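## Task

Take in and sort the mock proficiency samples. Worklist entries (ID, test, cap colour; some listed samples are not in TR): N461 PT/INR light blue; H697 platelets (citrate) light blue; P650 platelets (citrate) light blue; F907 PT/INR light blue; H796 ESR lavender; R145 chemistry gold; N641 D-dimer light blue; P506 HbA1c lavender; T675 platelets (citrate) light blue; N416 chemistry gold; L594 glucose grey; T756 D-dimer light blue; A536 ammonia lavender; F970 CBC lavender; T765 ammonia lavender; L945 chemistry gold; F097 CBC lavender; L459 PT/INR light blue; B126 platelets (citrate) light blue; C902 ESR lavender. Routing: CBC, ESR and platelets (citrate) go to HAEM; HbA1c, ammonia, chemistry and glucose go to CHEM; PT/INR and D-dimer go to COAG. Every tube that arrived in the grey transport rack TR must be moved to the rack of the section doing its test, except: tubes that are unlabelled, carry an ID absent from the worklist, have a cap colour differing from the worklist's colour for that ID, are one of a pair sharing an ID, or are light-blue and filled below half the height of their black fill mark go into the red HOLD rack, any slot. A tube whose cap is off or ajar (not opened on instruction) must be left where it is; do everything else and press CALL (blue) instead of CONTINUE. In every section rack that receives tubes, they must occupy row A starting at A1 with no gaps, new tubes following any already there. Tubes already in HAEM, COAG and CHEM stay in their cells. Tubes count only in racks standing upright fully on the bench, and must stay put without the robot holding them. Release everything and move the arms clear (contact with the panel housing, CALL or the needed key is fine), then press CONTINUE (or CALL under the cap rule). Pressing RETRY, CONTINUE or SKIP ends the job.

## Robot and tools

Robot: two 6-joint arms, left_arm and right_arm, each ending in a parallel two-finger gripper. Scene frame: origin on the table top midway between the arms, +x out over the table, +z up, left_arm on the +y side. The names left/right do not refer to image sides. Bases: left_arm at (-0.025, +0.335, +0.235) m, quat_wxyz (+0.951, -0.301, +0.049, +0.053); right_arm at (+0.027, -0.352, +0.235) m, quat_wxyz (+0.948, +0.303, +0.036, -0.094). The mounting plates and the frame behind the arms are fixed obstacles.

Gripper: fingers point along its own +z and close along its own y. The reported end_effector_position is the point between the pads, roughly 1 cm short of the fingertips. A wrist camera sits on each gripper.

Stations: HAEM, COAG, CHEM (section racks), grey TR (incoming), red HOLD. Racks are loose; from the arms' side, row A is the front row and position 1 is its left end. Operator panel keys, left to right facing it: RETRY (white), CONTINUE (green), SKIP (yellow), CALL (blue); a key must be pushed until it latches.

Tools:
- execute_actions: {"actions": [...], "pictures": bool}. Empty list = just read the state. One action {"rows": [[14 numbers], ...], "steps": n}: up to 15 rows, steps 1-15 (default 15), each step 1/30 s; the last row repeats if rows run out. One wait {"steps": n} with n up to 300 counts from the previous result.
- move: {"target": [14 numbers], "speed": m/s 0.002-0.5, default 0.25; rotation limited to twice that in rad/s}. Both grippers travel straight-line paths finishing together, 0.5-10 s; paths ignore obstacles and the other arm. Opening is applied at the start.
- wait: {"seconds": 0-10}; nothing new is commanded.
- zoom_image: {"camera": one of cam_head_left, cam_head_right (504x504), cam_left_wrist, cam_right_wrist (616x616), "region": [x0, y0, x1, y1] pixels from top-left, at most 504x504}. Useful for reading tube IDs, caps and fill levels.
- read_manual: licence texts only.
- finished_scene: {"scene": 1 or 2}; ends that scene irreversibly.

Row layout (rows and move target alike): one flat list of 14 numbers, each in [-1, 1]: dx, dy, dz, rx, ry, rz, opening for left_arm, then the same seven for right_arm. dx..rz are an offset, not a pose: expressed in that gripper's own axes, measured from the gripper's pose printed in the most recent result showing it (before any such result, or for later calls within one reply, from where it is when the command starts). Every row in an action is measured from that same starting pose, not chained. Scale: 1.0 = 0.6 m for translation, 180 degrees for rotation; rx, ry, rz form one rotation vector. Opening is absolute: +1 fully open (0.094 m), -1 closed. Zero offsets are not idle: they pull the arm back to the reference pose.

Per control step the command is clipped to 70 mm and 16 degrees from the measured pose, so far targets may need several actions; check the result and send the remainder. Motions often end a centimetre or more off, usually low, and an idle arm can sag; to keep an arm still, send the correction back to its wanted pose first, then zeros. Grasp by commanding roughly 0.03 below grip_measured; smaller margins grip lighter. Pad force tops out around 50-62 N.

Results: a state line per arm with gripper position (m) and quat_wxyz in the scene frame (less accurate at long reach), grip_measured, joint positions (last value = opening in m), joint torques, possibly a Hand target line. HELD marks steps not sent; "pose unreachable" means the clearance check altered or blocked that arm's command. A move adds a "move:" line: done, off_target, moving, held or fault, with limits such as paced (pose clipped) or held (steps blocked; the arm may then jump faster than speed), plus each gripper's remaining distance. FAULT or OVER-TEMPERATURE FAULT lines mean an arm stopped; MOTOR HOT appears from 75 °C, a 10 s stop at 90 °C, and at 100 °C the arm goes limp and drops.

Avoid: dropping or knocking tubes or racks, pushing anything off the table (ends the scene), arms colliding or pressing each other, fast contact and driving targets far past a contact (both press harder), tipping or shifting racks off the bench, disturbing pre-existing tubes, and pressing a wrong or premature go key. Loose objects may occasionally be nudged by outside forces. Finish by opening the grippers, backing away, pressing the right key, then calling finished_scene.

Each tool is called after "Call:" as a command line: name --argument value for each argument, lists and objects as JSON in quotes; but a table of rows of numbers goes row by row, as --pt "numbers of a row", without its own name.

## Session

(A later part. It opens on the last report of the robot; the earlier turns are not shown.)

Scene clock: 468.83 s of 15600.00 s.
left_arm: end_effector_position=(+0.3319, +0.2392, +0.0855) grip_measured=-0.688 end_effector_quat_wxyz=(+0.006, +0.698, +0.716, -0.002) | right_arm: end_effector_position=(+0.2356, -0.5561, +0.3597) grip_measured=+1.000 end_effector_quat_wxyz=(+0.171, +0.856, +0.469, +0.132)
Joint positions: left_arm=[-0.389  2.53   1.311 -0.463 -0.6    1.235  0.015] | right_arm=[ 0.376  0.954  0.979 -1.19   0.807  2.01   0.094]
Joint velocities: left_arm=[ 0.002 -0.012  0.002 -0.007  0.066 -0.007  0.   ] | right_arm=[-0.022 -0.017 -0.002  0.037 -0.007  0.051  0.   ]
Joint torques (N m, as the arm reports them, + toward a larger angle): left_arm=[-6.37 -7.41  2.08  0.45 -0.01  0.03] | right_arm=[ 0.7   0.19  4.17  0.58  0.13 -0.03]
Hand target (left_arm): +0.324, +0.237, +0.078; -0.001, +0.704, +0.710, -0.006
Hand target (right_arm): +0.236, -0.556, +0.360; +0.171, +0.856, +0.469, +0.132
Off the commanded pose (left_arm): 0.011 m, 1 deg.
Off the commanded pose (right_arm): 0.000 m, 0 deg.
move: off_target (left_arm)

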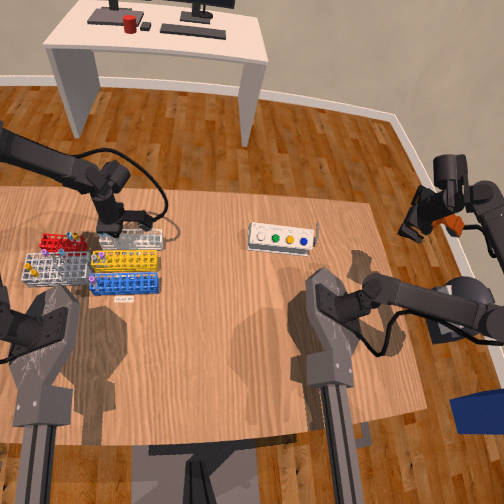

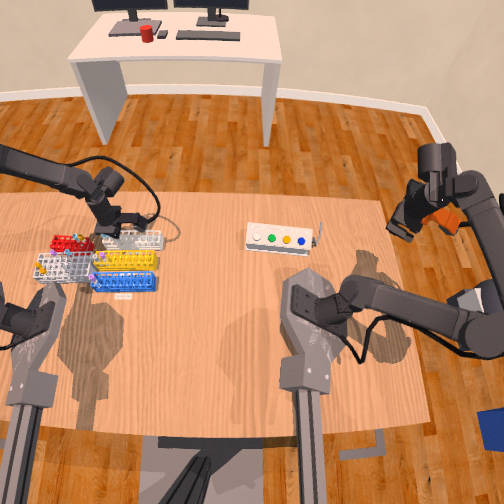

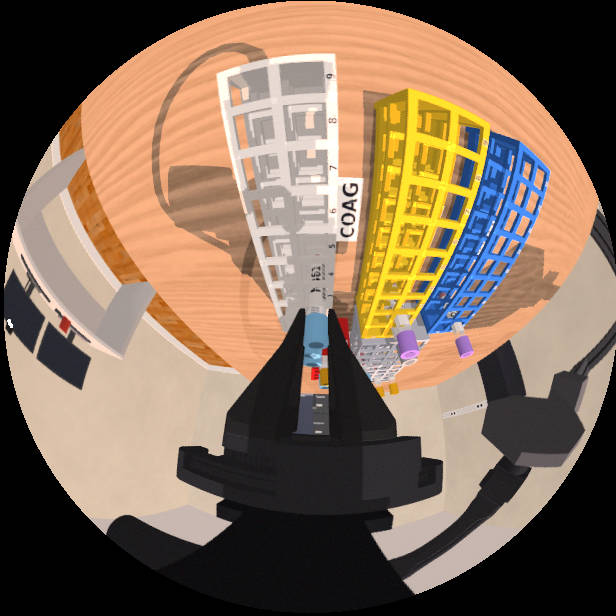

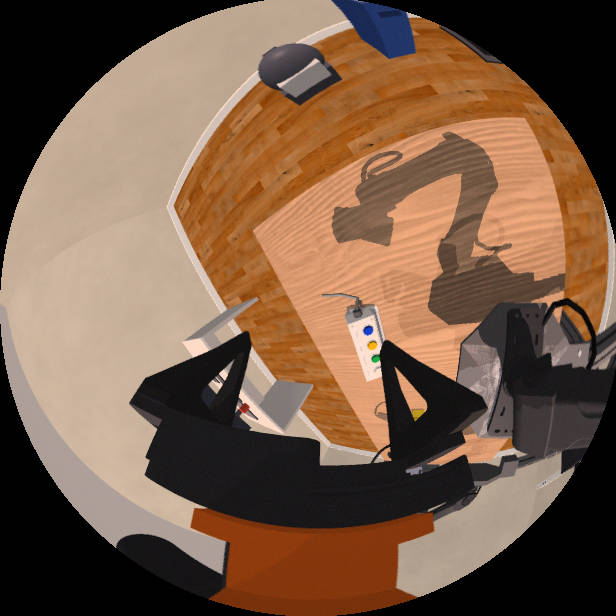

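Call:
move --target '[0,0.008,-0.09,0,0,0.008,-0.42,0,0,0,0,0,0,1]' --speed 0.1

Call:
move --target '[0.36,-0.235,-0.01,0,0,-0.25,-0.42,0,0,0,0,0,0,1]'

Scene clock: 473.77 s of 15600.00 s.
left_arm: end_effector_position=(+0.3321, +0.2437, +0.1288) grip_measured=-0.422 end_effector_quat_wxyz=(-0.004, +0.707, +0.707, -0.002) | right_arm: end_effector_position=(+0.2356, -0.5561, +0.3597) grip_measured=+1.000 end_effector_quat_wxyz=(+0.171, +0.856, +0.469, +0.132)
Joint positions: left_arm=[-0.449  2.448  1.35  -0.646 -0.6    1.176  0.027] | right_arm=[ 0.376  0.954  0.979 -1.19   0.807  2.01   0.094]
Joint velocities: left_arm=[ 0.002 -0.002  0.007 -0.022  0.066 -0.022  0.   ] | right_arm=[ 0.002  0.007 -0.007  0.022  0.022 -0.095  0.   ]
Joint torques (N m, as the arm reports them, + toward a larger angle): left_arm=[-7.84 -9.66  4.81  0.06  0.07 -0.06] | right_arm=[0.68 0.25 4.18 0.62 0.15 0.01]
Hand target (left_arm): +0.337, +0.240, +0.140; +0.007, +0.707, +0.707, -0.002
Hand target (right_arm): +0.236, -0.556, +0.360; +0.171, +0.856, +0.469, +0.132
Off the commanded pose (left_arm): 0.012 m, 1 deg.
Off the commanded pose (right_arm): 0.000 m, 0 deg.
After step 90, 0.80 s passed at rest.
move: off_target (left_arm)

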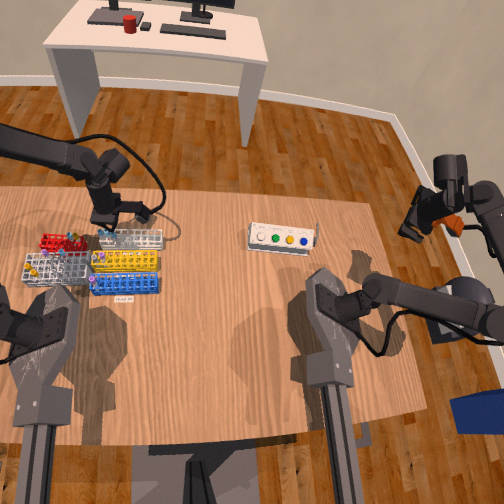

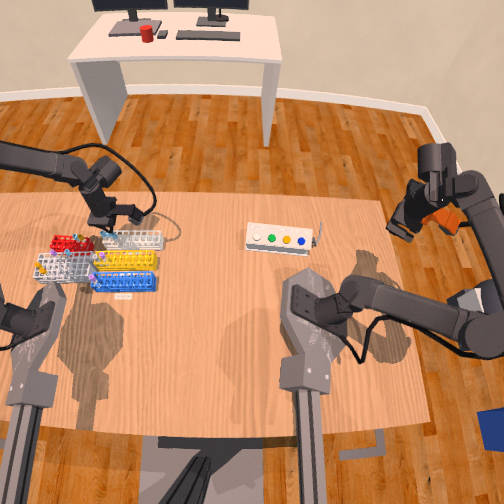

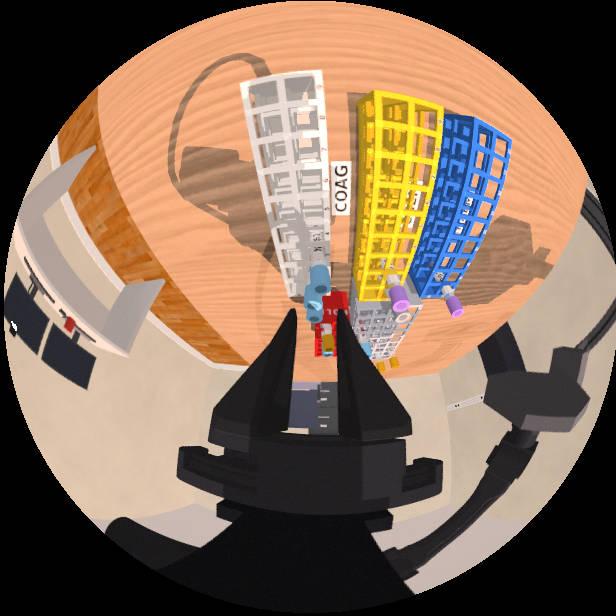

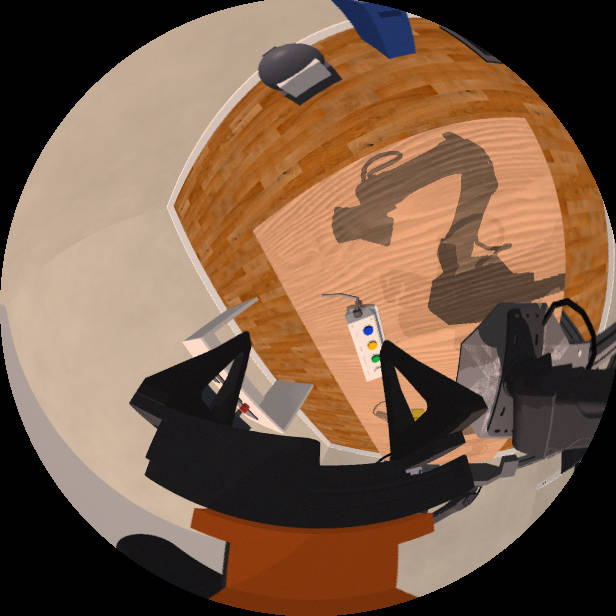

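Scene clock: 475.83 s of 15600.00 s.
left_arm: end_effector_position=(+0.1956, +0.4682, +0.1371) grip_measured=-0.422 end_effector_quat_wxyz=(-0.020, +0.385, +0.923, +0.006) | right_arm: end_effector_position=(+0.2356, -0.5561, +0.3597) grip_measured=+1.000 end_effector_quat_wxyz=(+0.171, +0.856, +0.469, +0.132)
Joint positions: left_arm=[ 0.127  1.554  0.623 -0.431 -0.613  1.084  0.027] | right_arm=[ 0.376  0.954  0.979 -1.19   0.807  2.01   0.094]
Joint velocities: left_arm=[-0.017 -0.012  0.012 -0.051  0.051 -0.022  0.001] | right_arm=[-0.032 -0.007 -0.017 -0.022  0.022 -0.007  0.   ]
Joint torques (N m, as the arm reports them, + toward a larger angle): left_arm=[-2.65 -6.3   1.74  0.38  0.11  0.07] | right_arm=[ 0.81  0.22  4.22  0.59  0.12 -0.01]
Hand target (left_arm): +0.196, +0.466, +0.138; -0.007, +0.383, +0.924, +0.002
Hand target (right_arm): +0.236, -0.556, +0.360; +0.171, +0.856, +0.469, +0.132
Off the commanded pose (left_arm): 0.010 m, 2 deg.
Off the commanded pose (right_arm): 0.000 m, 0 deg.
move: done

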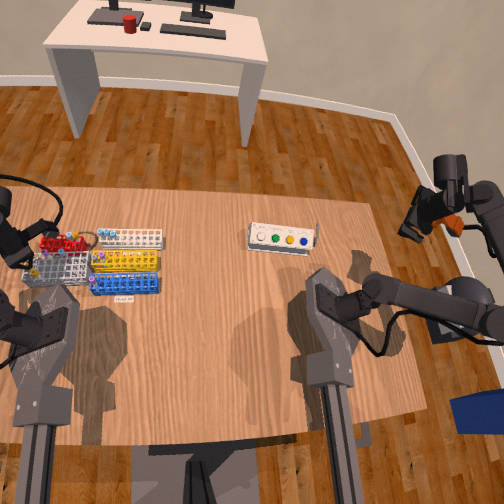

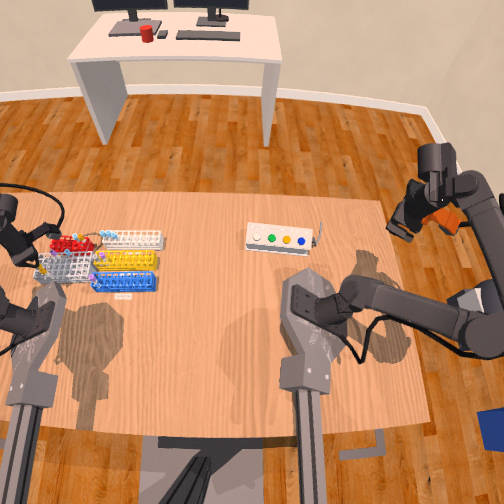

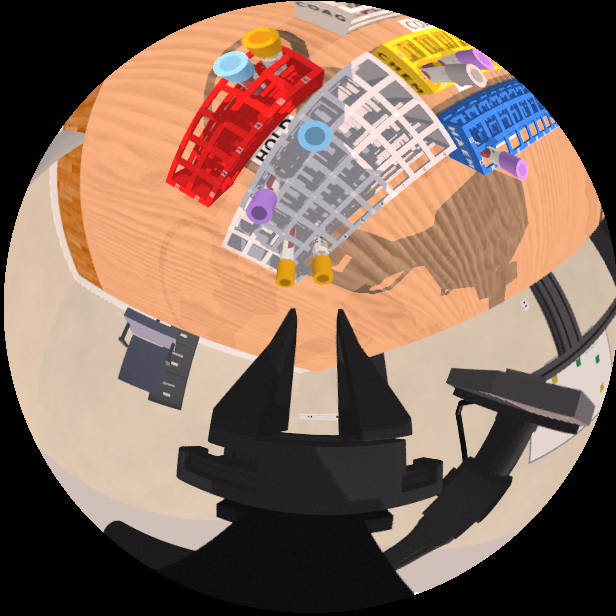

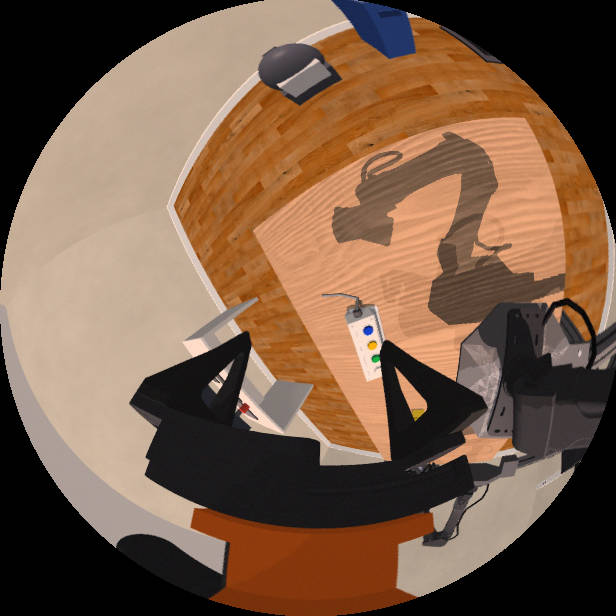

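Call:
move --target '[0,-0.024,0.06,0.003,-0.013,0,-0.5,0,0,0,0,0,0,1]' --speed 0.07

Call:
zoom_image --camera "cam_left_wrist" --region '[240,220,400,380]'

Scene clock: 480.60 s of 15600.00 s.
left_arm: end_effector_position=(+0.1885, +0.4674, +0.1070) grip_measured=-0.498 end_effector_quat_wxyz=(-0.004, +0.380, +0.925, +0.009) | right_arm: end_effector_position=(+0.2356, -0.5561, +0.3597) grip_measured=+1.000 end_effector_quat_wxyz=(+0.171, +0.856, +0.469, +0.132)
Joint positions: left_arm=[ 0.218  1.606  0.531 -0.196 -0.572  1.196  0.024] | right_arm=[ 0.376  0.954  0.979 -1.19   0.807  2.01   0.094]
Joint velocities: left_arm=[-0.002 -0.007  0.002  0.081 -0.007 -0.007  0.   ] | right_arm=[-0.002 -0.012 -0.002  0.007 -0.007 -0.037  0.   ]
Joint torques (N m, as the arm reports them, + toward a larger angle): left_arm=[-2.33 -3.39  1.12  0.43  0.18  0.08] | right_arm=[ 0.76  0.13  4.28  0.59  0.12 -0.02]
Hand target (left_arm): +0.183, +0.459, +0.102; -0.004, +0.385, +0.923, -0.006
Hand target (right_arm): +0.236, -0.556, +0.360; +0.171, +0.856, +0.469, +0.132
Off the commanded pose (left_arm): 0.011 m, 2 deg.
Off the commanded pose (right_arm): 0.000 m, 0 deg.
After step 90, 0.60 s passed at rest.
move: off_target (left_arm)

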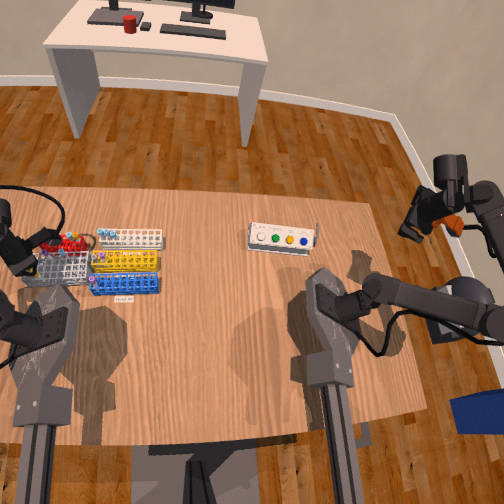

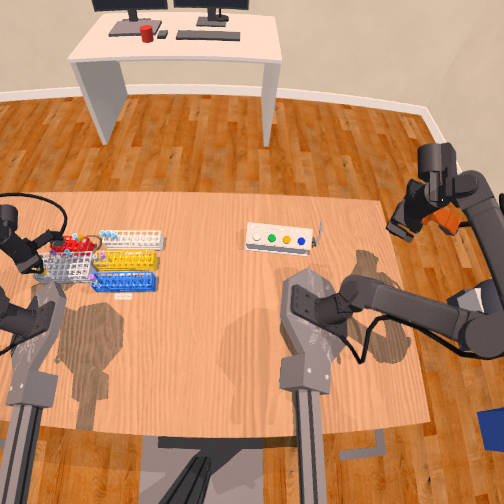

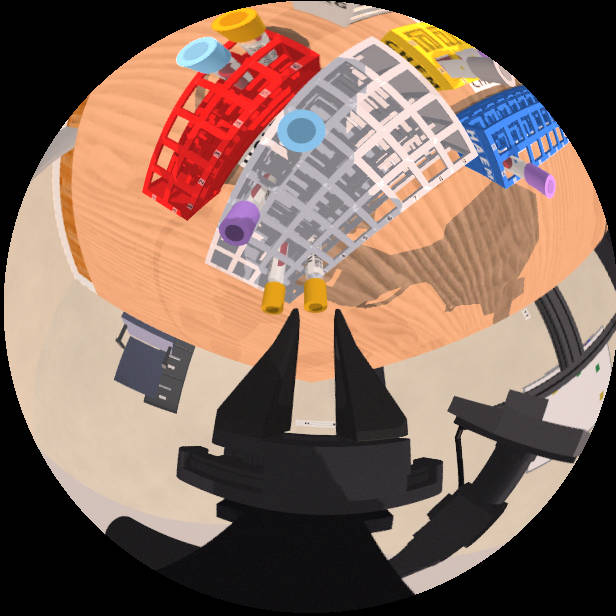

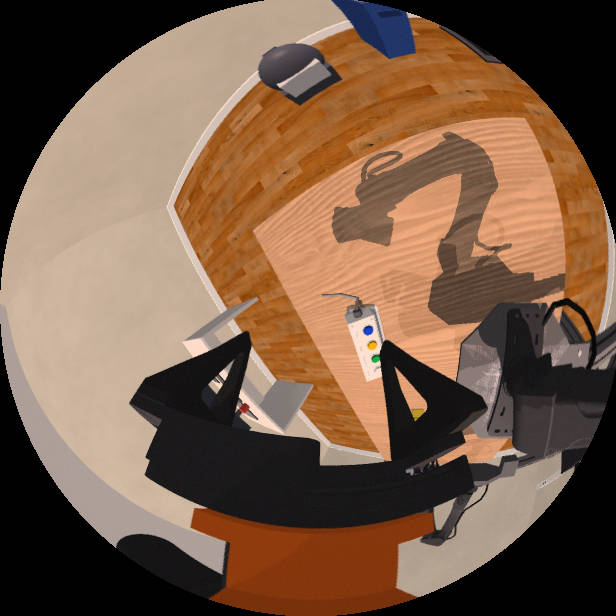

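Region (240, 220, 400, 380) of cam_left_wrist's 616x616 image, scaled by 3.150, with more detail than that image has.

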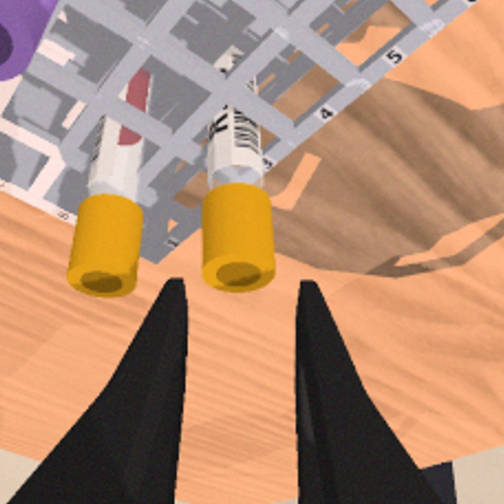

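Call:
move --target '[-0.014,-0.015,0.012,0.004,0,-0.2,-0.42,0,0,0,0,0,0,1]' --speed 0.4

Scene clock: 484.57 s of 15600.00 s.
left_arm: end_effector_position=(+0.1890, +0.4643, +0.1023) grip_measured=-0.422 end_effector_quat_wxyz=(-0.003, +0.067, +0.998, +0.008) | right_arm: end_effector_position=(+0.2356, -0.5561, +0.3597) grip_measured=+1.000 end_effector_quat_wxyz=(+0.171, +0.856, +0.469, +0.132)
Joint positions: left_arm=[ 0.218  1.634  0.531 -0.174 -0.572  0.548  0.027] | right_arm=[ 0.376  0.954  0.979 -1.19   0.807  2.01   0.094]
Joint velocities: left_arm=[-0.022 -0.012  0.002  0.022 -0.081 -0.007  0.   ] | right_arm=[-0.022  0.012 -0.007 -0.095 -0.066 -0.007  0.   ]
Joint torques (N m, as the arm reports them, + toward a larger angle): left_arm=[-4.29 -3.32  0.91  0.51 -0.04 -0.05] | right_arm=[ 0.74  0.18  4.27  0.59  0.14 -0.02]
Hand target (left_arm): +0.188, +0.455, +0.100; -0.003, +0.075, +0.997, +0.004
Hand target (right_arm): +0.236, -0.556, +0.360; +0.171, +0.856, +0.469, +0.132
Off the commanded pose (left_arm): 0.010 m, 1 deg.
Off the commanded pose (right_arm): 0.000 m, 0 deg.
move: done

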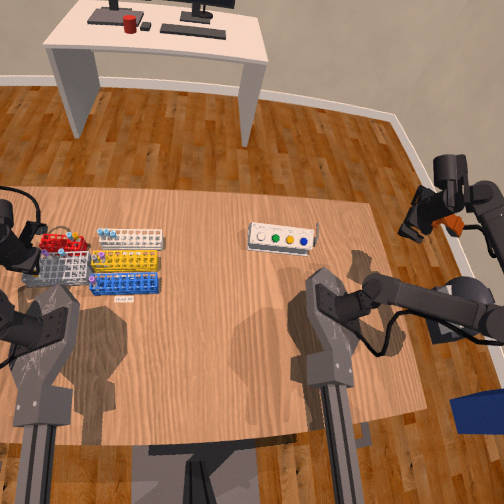

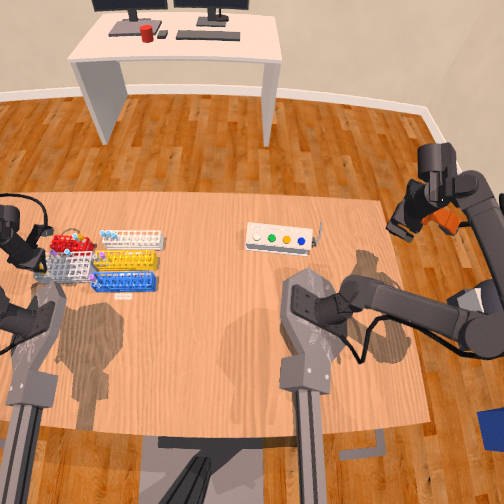

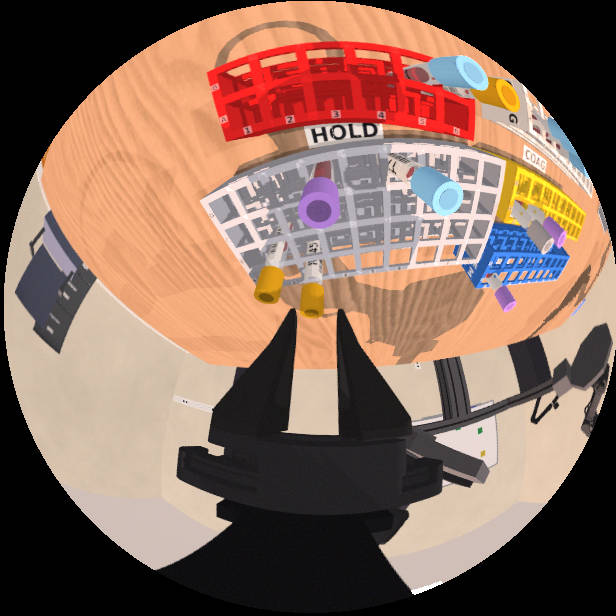

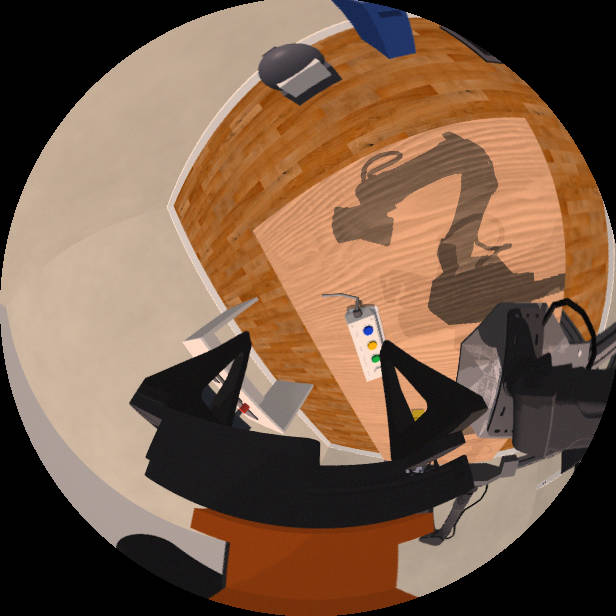

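Call:
move --target '[0,-0.008,0.046,0.006,0,0,-0.45,0,0,0,0,0,0,1]' --speed 0.04

Call:
zoom_image --camera "cam_left_wrist" --region '[240,110,500,370]'

Scene clock: 488.90 s of 15600.00 s.
left_arm: end_effector_position=(+0.1916, +0.4665, +0.0796) grip_measured=-0.448 end_effector_quat_wxyz=(-0.002, +0.063, +0.998, +0.009) | right_arm: end_effector_position=(+0.2356, -0.5561, +0.3597) grip_measured=+1.000 end_effector_quat_wxyz=(+0.171, +0.856, +0.469, +0.132)
Joint positions: left_arm=[ 0.273  1.732  0.531 -0.04  -0.557  0.603  0.026] | right_arm=[ 0.376  0.954  0.979 -1.19   0.807  2.01   0.094]
Joint velocities: left_arm=[-0.007 -0.032 -0.017  0.022 -0.007 -0.022  0.   ] | right_arm=[ 0.007  0.007 -0.022 -0.022 -0.037 -0.007  0.   ]
Joint torques (N m, as the arm reports them, + toward a larger angle): left_arm=[-2.56 -3.87  0.48  0.49  0.13  0.  ] | right_arm=[0.83 0.15 4.33 0.6  0.13 0.  ]
Hand target (left_arm): +0.188, +0.460, +0.075; -0.004, +0.067, +0.998, -0.001
Hand target (right_arm): +0.236, -0.556, +0.360; +0.171, +0.856, +0.469, +0.132
Off the commanded pose (left_arm): 0.009 m, 1 deg.
Off the commanded pose (right_arm): 0.000 m, 0 deg.
After step 90, 0.17 s passed at rest.
move: done

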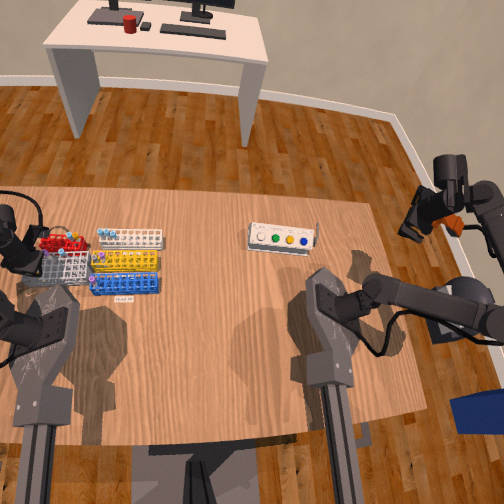

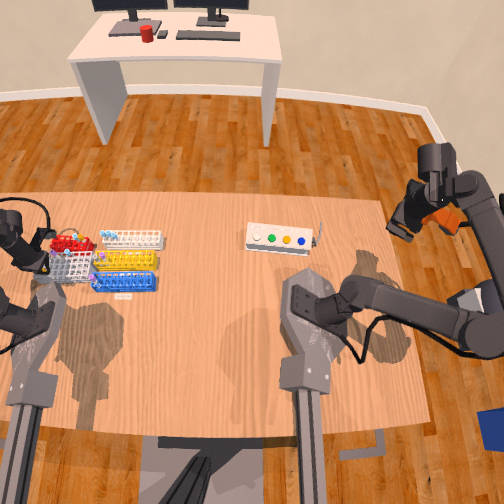

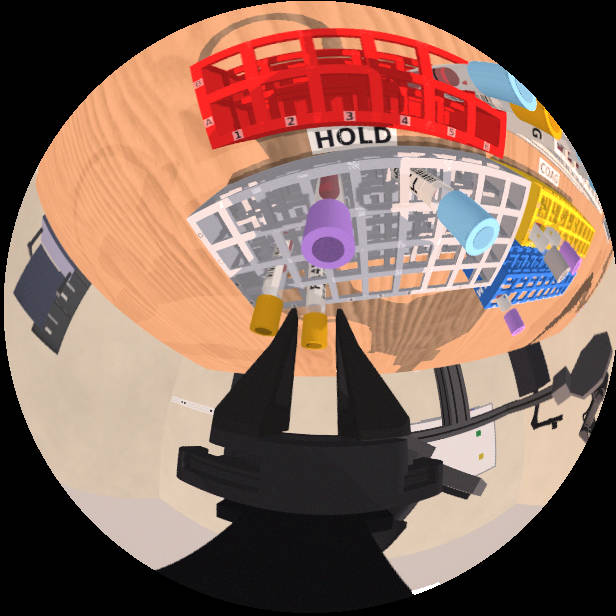

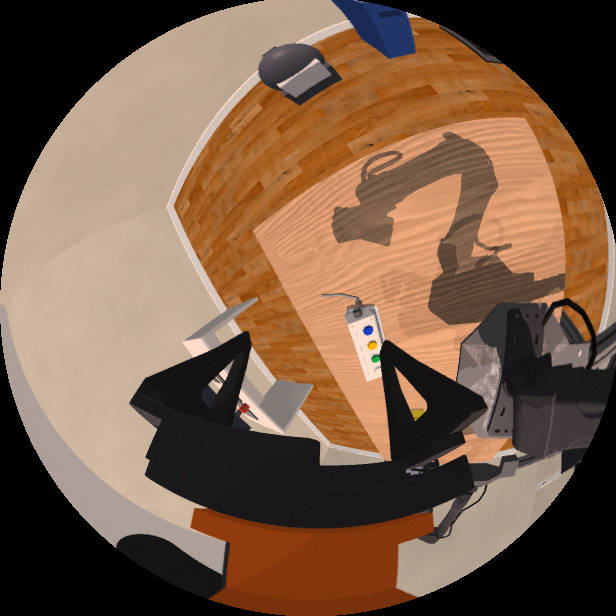

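Region (240, 110, 500, 370) of cam_left_wrist's 616x616 image, scaled by 1.938, with more detail than that image has.

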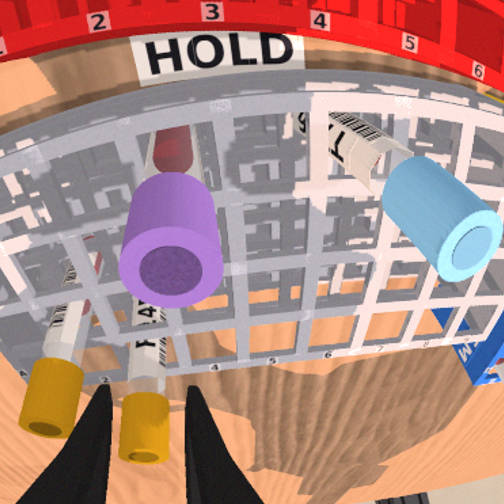

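Call:
execute_actions --actions '[{"rows":[[-0.006,0,0,0,-0.004,0,-0.45,0,0,0,0,0,0,1],[-0.006,0,0,0,-0.004,0,-0.45,0,0,0,0,0,0,1],[-0.006,0,0,0,-0.004,0,-0.45,0,0,0,0,0,0,1],[-0.006,0,0,0,-0.004,0,-0.55,0,0,0,0,0,0,1],[-0.006,0,0,0,-0.004,0,-0.7,0,0,0,0,0,0,1]],"steps":12}]' --pictures false

Call:
move --target '[-0.008,0,-0.18,0.003,0,0,-0.7,0,0,0,0,0,0,1]' --speed 0.15

Scene clock: 494.57 s of 15600.00 s.
left_arm: end_effector_position=(+0.1919, +0.4665, +0.0796) grip_measured=-0.689 end_effector_quat_wxyz=(-0.002, +0.063, +0.998, +0.009) | right_arm: end_effector_position=(+0.2356, -0.5561, +0.3597) grip_measured=+1.000 end_effector_quat_wxyz=(+0.171, +0.856, +0.469, +0.132)
Joint positions: left_arm=[ 0.273  1.732  0.531 -0.039 -0.556  0.604  0.015] | right_arm=[ 0.376  0.954  0.979 -1.19   0.807  2.01   0.094]
Joint velocities: left_arm=[ 0.007 -0.007  0.007  0.022 -0.095  0.022  0.   ] | right_arm=[ 0.012 -0.017  0.007  0.007 -0.051  0.007  0.   ]
Joint torques (N m, as the arm reports them, + toward a larger angle): left_arm=[-3.2  -5.17  1.42  0.4   0.01  0.02] | right_arm=[0.75 0.16 4.22 0.59 0.14 0.  ]
Hand target (left_arm): +0.195, +0.466, +0.080; +0.004, +0.063, +0.998, +0.009
Hand target (right_arm): +0.236, -0.556, +0.360; +0.171, +0.856, +0.469, +0.132
Off the commanded pose (left_arm): 0.003 m, 1 deg.
Off the commanded pose (right_arm): 0.000 m, 0 deg.
Steps of this call (steps 1 to 90: nothing new was sent; then 2.27 s passed at rest; steps 91 to 102: all 12 steps of this action). Readings (end_effector_position):
91: left_arm (+0.1919, +0.4665, +0.0796) | right_arm (+0.2356, -0.5561, +0.3597)
92: left_arm (+0.1919, +0.4665, +0.0796) | right_arm (+0.2356, -0.5561, +0.3597)
94: left_arm (+0.1919, +0.4665, +0.0796) | right_arm (+0.2356, -0.5561, +0.3597)
98: left_arm (+0.1919, +0.4665, +0.0796) | right_arm (+0.2356, -0.5561, +0.3597)
102: the state above

Scene clock: 496.27 s of 15600.00 s.
left_arm: end_effector_position=(+0.1902, +0.4611, +0.1797) grip_measured=-0.689 end_effector_quat_wxyz=(-0.014, +0.065, +0.998, -0.003) | right_arm: end_effector_position=(+0.2356, -0.5561, +0.3597) grip_measured=+1.000 end_effector_quat_wxyz=(+0.171, +0.856, +0.469, +0.132)
Joint positions: left_arm=[ 0.017  1.43   0.677 -0.691 -0.602  0.288  0.015] | right_arm=[ 0.376  0.954  0.979 -1.19   0.807  2.01   0.094]
Joint velocities: left_arm=[ 0.007  0.007  0.017 -0.095 -0.022  0.037 -0.001] | right_arm=[-0.002  0.012  0.007  0.022  0.081 -0.022  0.   ]
Joint torques (N m, as the arm reports them, + toward a larger angle): left_arm=[-4.31 -5.25  5.2   0.04 -0.07 -0.02] | right_arm=[ 0.75  0.09  4.28  0.61  0.13 -0.03]
Hand target (left_arm): +0.198, +0.464, +0.188; -0.001, +0.063, +0.998, +0.003
Hand target (right_arm): +0.236, -0.556, +0.360; +0.171, +0.856, +0.469, +0.132
Off the commanded pose (left_arm): 0.011 m, 2 deg.
Off the commanded pose (right_arm): 0.000 m, 0 deg.
move: off_target (left_arm)

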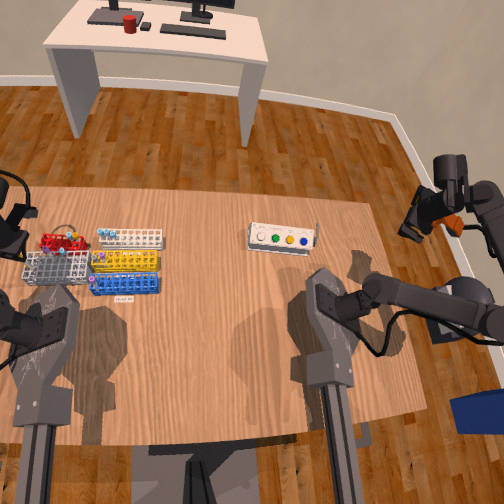

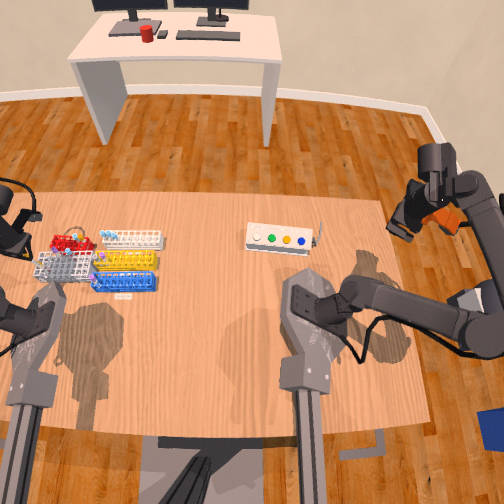

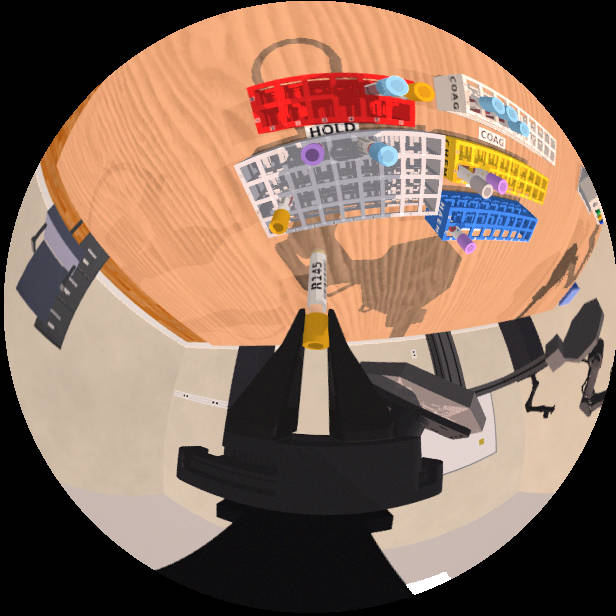

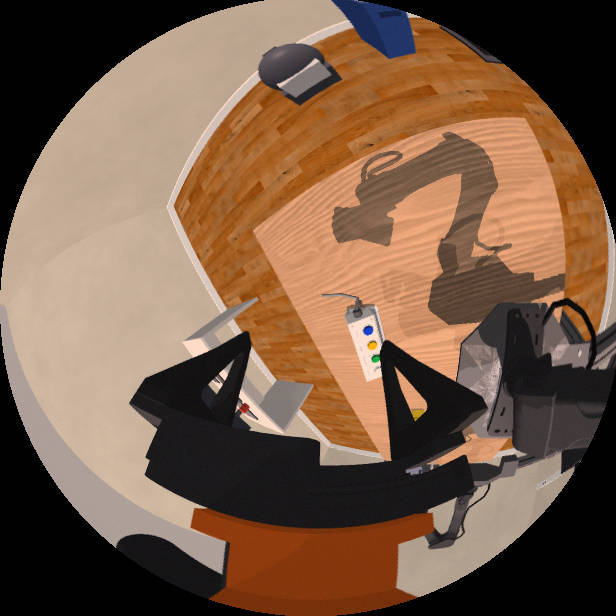

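Call:
move --target '[-0.167,-0.353,-0.012,-0.005,-0.005,0.462,-0.7,0,0,0,0,0,0,1]' --speed 0.4

Call:
move --target '[0,-0.024,0.082,0.006,0,0,-0.7,0,0,0,0,0,0,1]' --speed 0.08

Call:
zoom_image --camera "cam_left_wrist" --region '[260,210,380,330]'

Scene clock: 503.83 s of 15600.00 s.
left_arm: end_effector_position=(+0.2603, +0.2412, +0.1853) grip_measured=-0.689 end_effector_quat_wxyz=(+0.005, +0.701, +0.713, +0.003) | right_arm: end_effector_position=(+0.2356, -0.5561, +0.3597) grip_measured=+1.000 end_effector_quat_wxyz=(+0.171, +0.856, +0.469, +0.132)
Joint positions: left_arm=[-0.628  2.206  1.08  -0.711 -0.565  0.961  0.015] | right_arm=[ 0.376  0.954  0.979 -1.19   0.807  2.01   0.094]
Joint velocities: left_arm=[ 0.002 -0.007 -0.012 -0.007 -0.037 -0.037 -0.001] | right_arm=[-0.007 -0.012  0.002  0.007  0.007  0.051  0.   ]
Joint torques (N m, as the arm reports them, + toward a larger angle): left_arm=[-6.31 -5.46  5.46  0.11  0.14  0.02] | right_arm=[ 0.83  0.14  4.31  0.6   0.14 -0.01]
Hand target (left_arm): +0.258, +0.233, +0.187; +0.003, +0.711, +0.703, -0.006
Hand target (right_arm): +0.236, -0.556, +0.360; +0.171, +0.856, +0.469, +0.132
Off the commanded pose (left_arm): 0.004 m, 2 deg.
Off the commanded pose (right_arm): 0.000 m, 0 deg.
After step 90, 2.10 s passed at rest.
move: done

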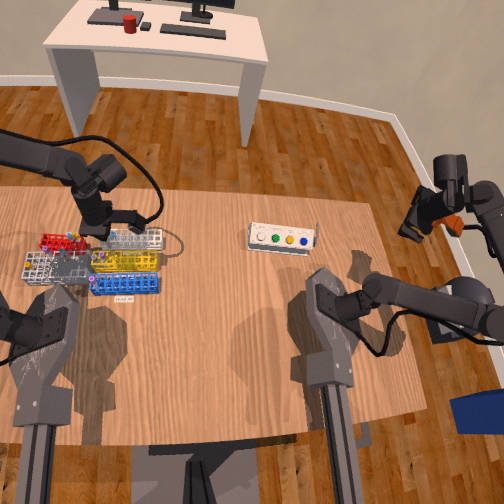

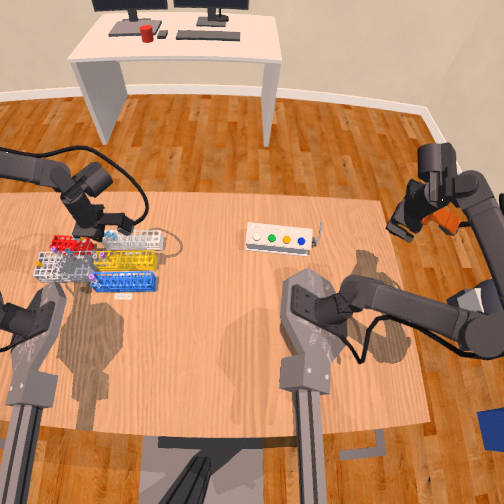

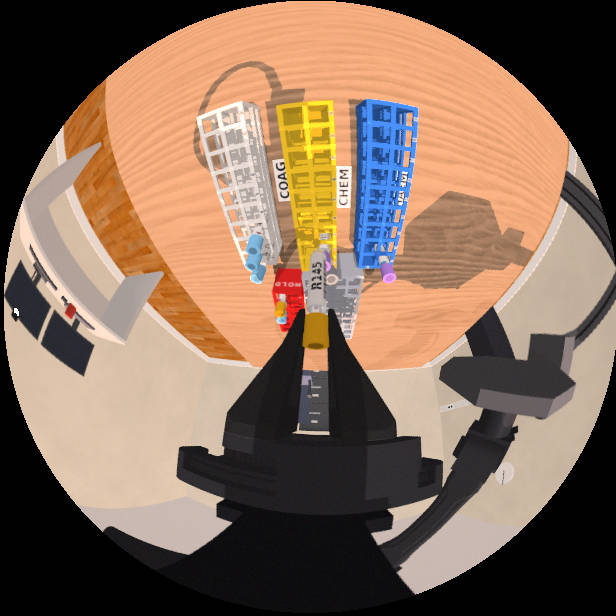

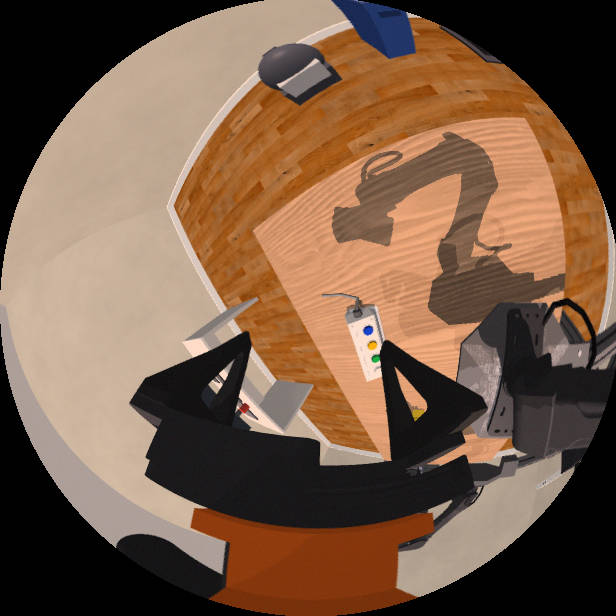

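Scene clock: 505.03 s of 15600.00 s.
left_arm: end_effector_position=(+0.2512, +0.2414, +0.1426) grip_measured=-0.689 end_effector_quat_wxyz=(+0.004, +0.697, +0.717, -0.003) | right_arm: end_effector_position=(+0.2356, -0.5561, +0.3597) grip_measured=+1.000 end_effector_quat_wxyz=(+0.171, +0.856, +0.469, +0.132)
Joint positions: left_arm=[-0.561  2.273  0.989 -0.515 -0.571  1.025  0.015] | right_arm=[ 0.376  0.954  0.979 -1.19   0.807  2.01   0.094]
Joint velocities: left_arm=[ 0.002  0.002 -0.007 -0.007  0.007 -0.007 -0.001] | right_arm=[ 0.007  0.007 -0.007  0.037 -0.081 -0.007  0.   ]
Joint torques (N m, as the arm reports them, + toward a larger angle): left_arm=[-5.03 -5.71  2.34  0.4   0.01  0.06] | right_arm=[ 0.76  0.21  4.31  0.59  0.13 -0.01]
Hand target (left_arm): +0.246, +0.241, +0.136; -0.003, +0.701, +0.713, -0.004
Hand target (right_arm): +0.236, -0.556, +0.360; +0.171, +0.856, +0.469, +0.132
Off the commanded pose (left_arm): 0.008 m, 1 deg.
Off the commanded pose (right_arm): 0.000 m, 0 deg.
move: done

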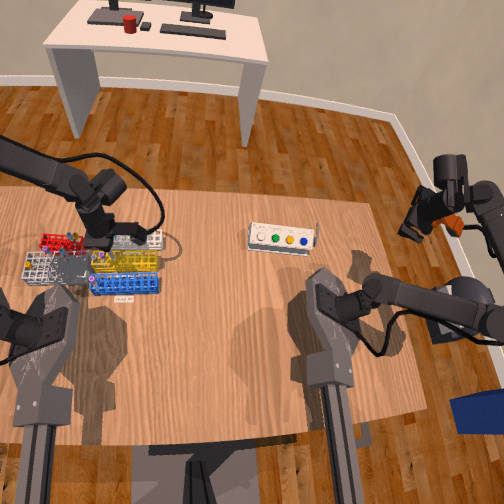

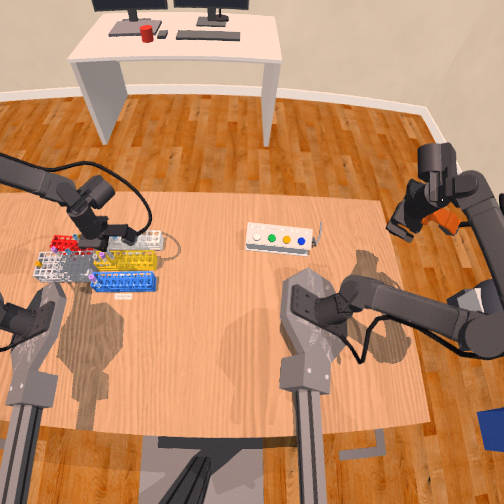

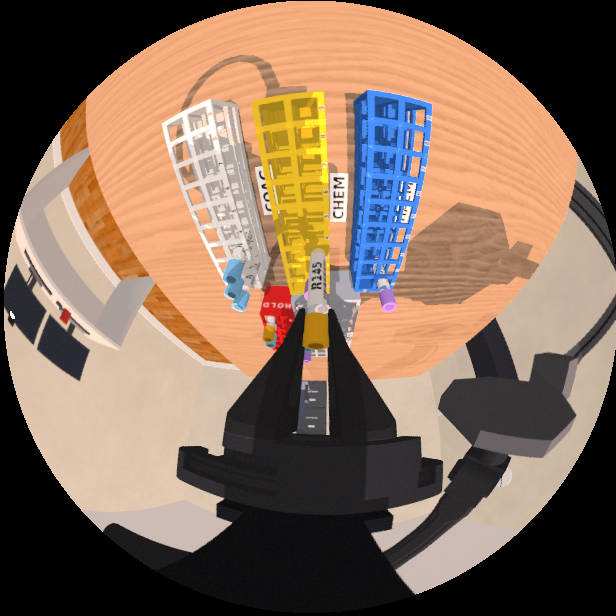

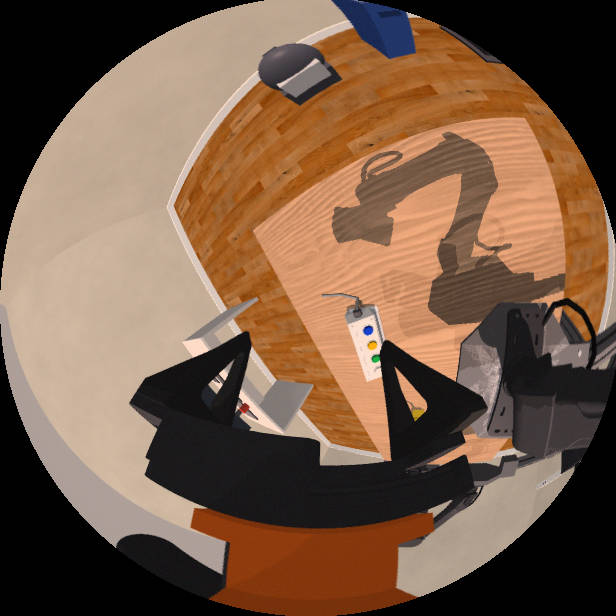

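Region (260, 210, 380, 330) of cam_left_wrist's 616x616 image, scaled by 4.200, with more detail than that image has.

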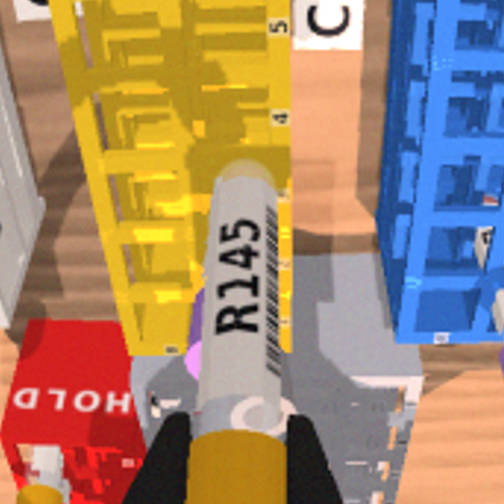

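Call:
move --target '[0.017,-0.004,0.022,0.002,0.004,0.004,-0.7,0,0,0,0,0,0,1]' --speed 0.03

Call:
zoom_image --camera "cam_left_wrist" --region '[260,210,380,330]'

Scene clock: 509.13 s of 15600.00 s.
left_arm: end_effector_position=(+0.2523, +0.2510, +0.1337) grip_measured=-0.689 end_effector_quat_wxyz=(-0.000, +0.699, +0.715, -0.000) | right_arm: end_effector_position=(+0.2356, -0.5561, +0.3597) grip_measured=+1.000 end_effector_quat_wxyz=(+0.171, +0.856, +0.469, +0.132)
Joint positions: left_arm=[-0.524  2.273  0.97  -0.481 -0.586  1.069  0.015] | right_arm=[ 0.376  0.954  0.979 -1.19   0.807  2.01   0.094]
Joint velocities: left_arm=[ 0.002 -0.002 -0.002  0.066 -0.022  0.066  0.001] | right_arm=[-0.017 -0.002  0.012  0.081 -0.022  0.081  0.   ]
Joint torques (N m, as the arm reports them, + toward a larger angle): left_arm=[-4.88 -6.24  2.13  0.39 -0.03  0.05] | right_arm=[ 0.73  0.2   4.28  0.6   0.12 -0.01]
Hand target (left_arm): +0.249, +0.252, +0.129; -0.003, +0.701, +0.713, -0.000
Hand target (right_arm): +0.236, -0.556, +0.360; +0.171, +0.856, +0.469, +0.132
Off the commanded pose (left_arm): 0.006 m, 1 deg.
Off the commanded pose (right_arm): 0.000 m, 0 deg.
After step 90, 0.27 s passed at rest.
move: done

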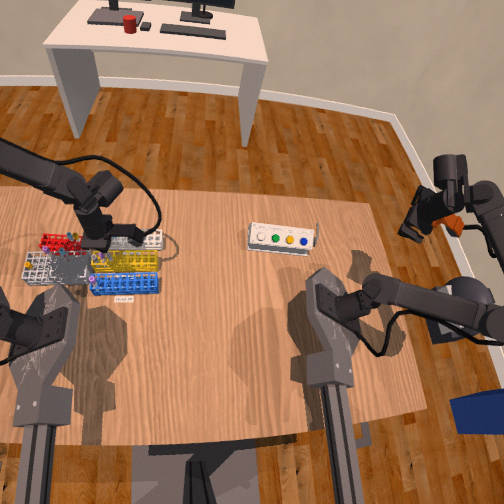

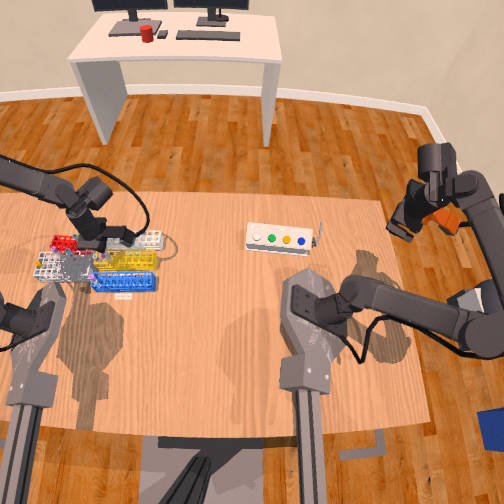

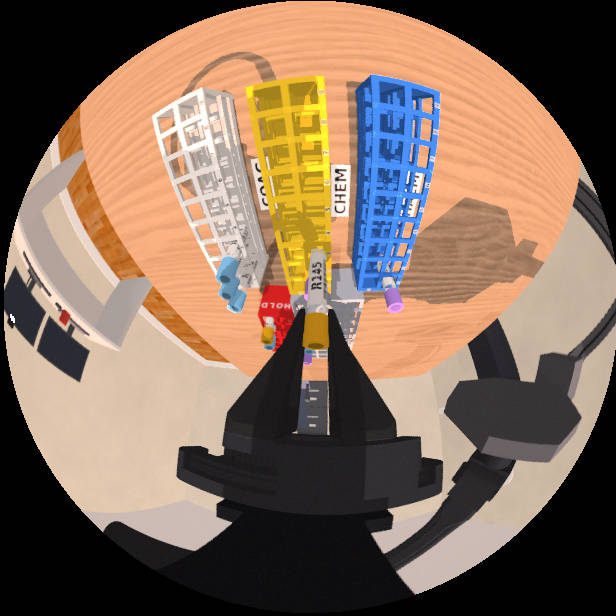

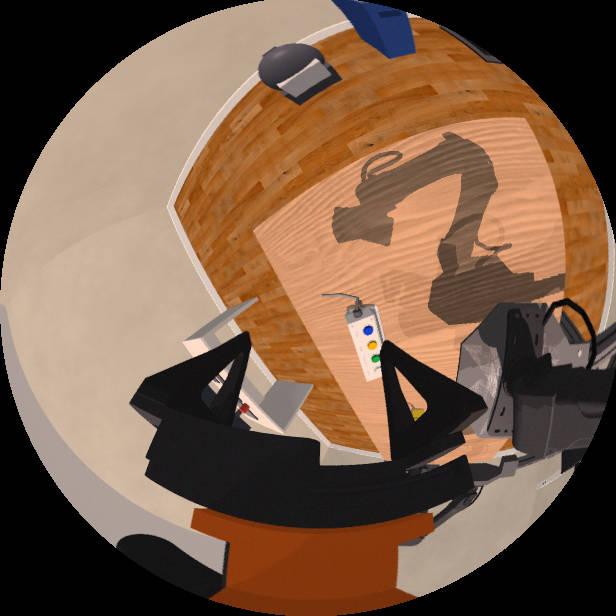

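Region (260, 210, 380, 330) of cam_left_wrist's 616x616 image, scaled by 4.200, with more detail than that image has.

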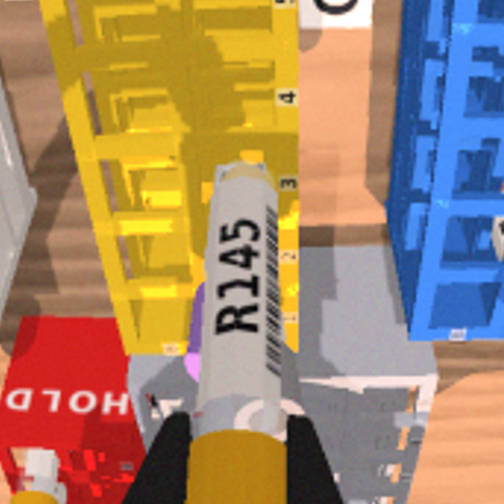

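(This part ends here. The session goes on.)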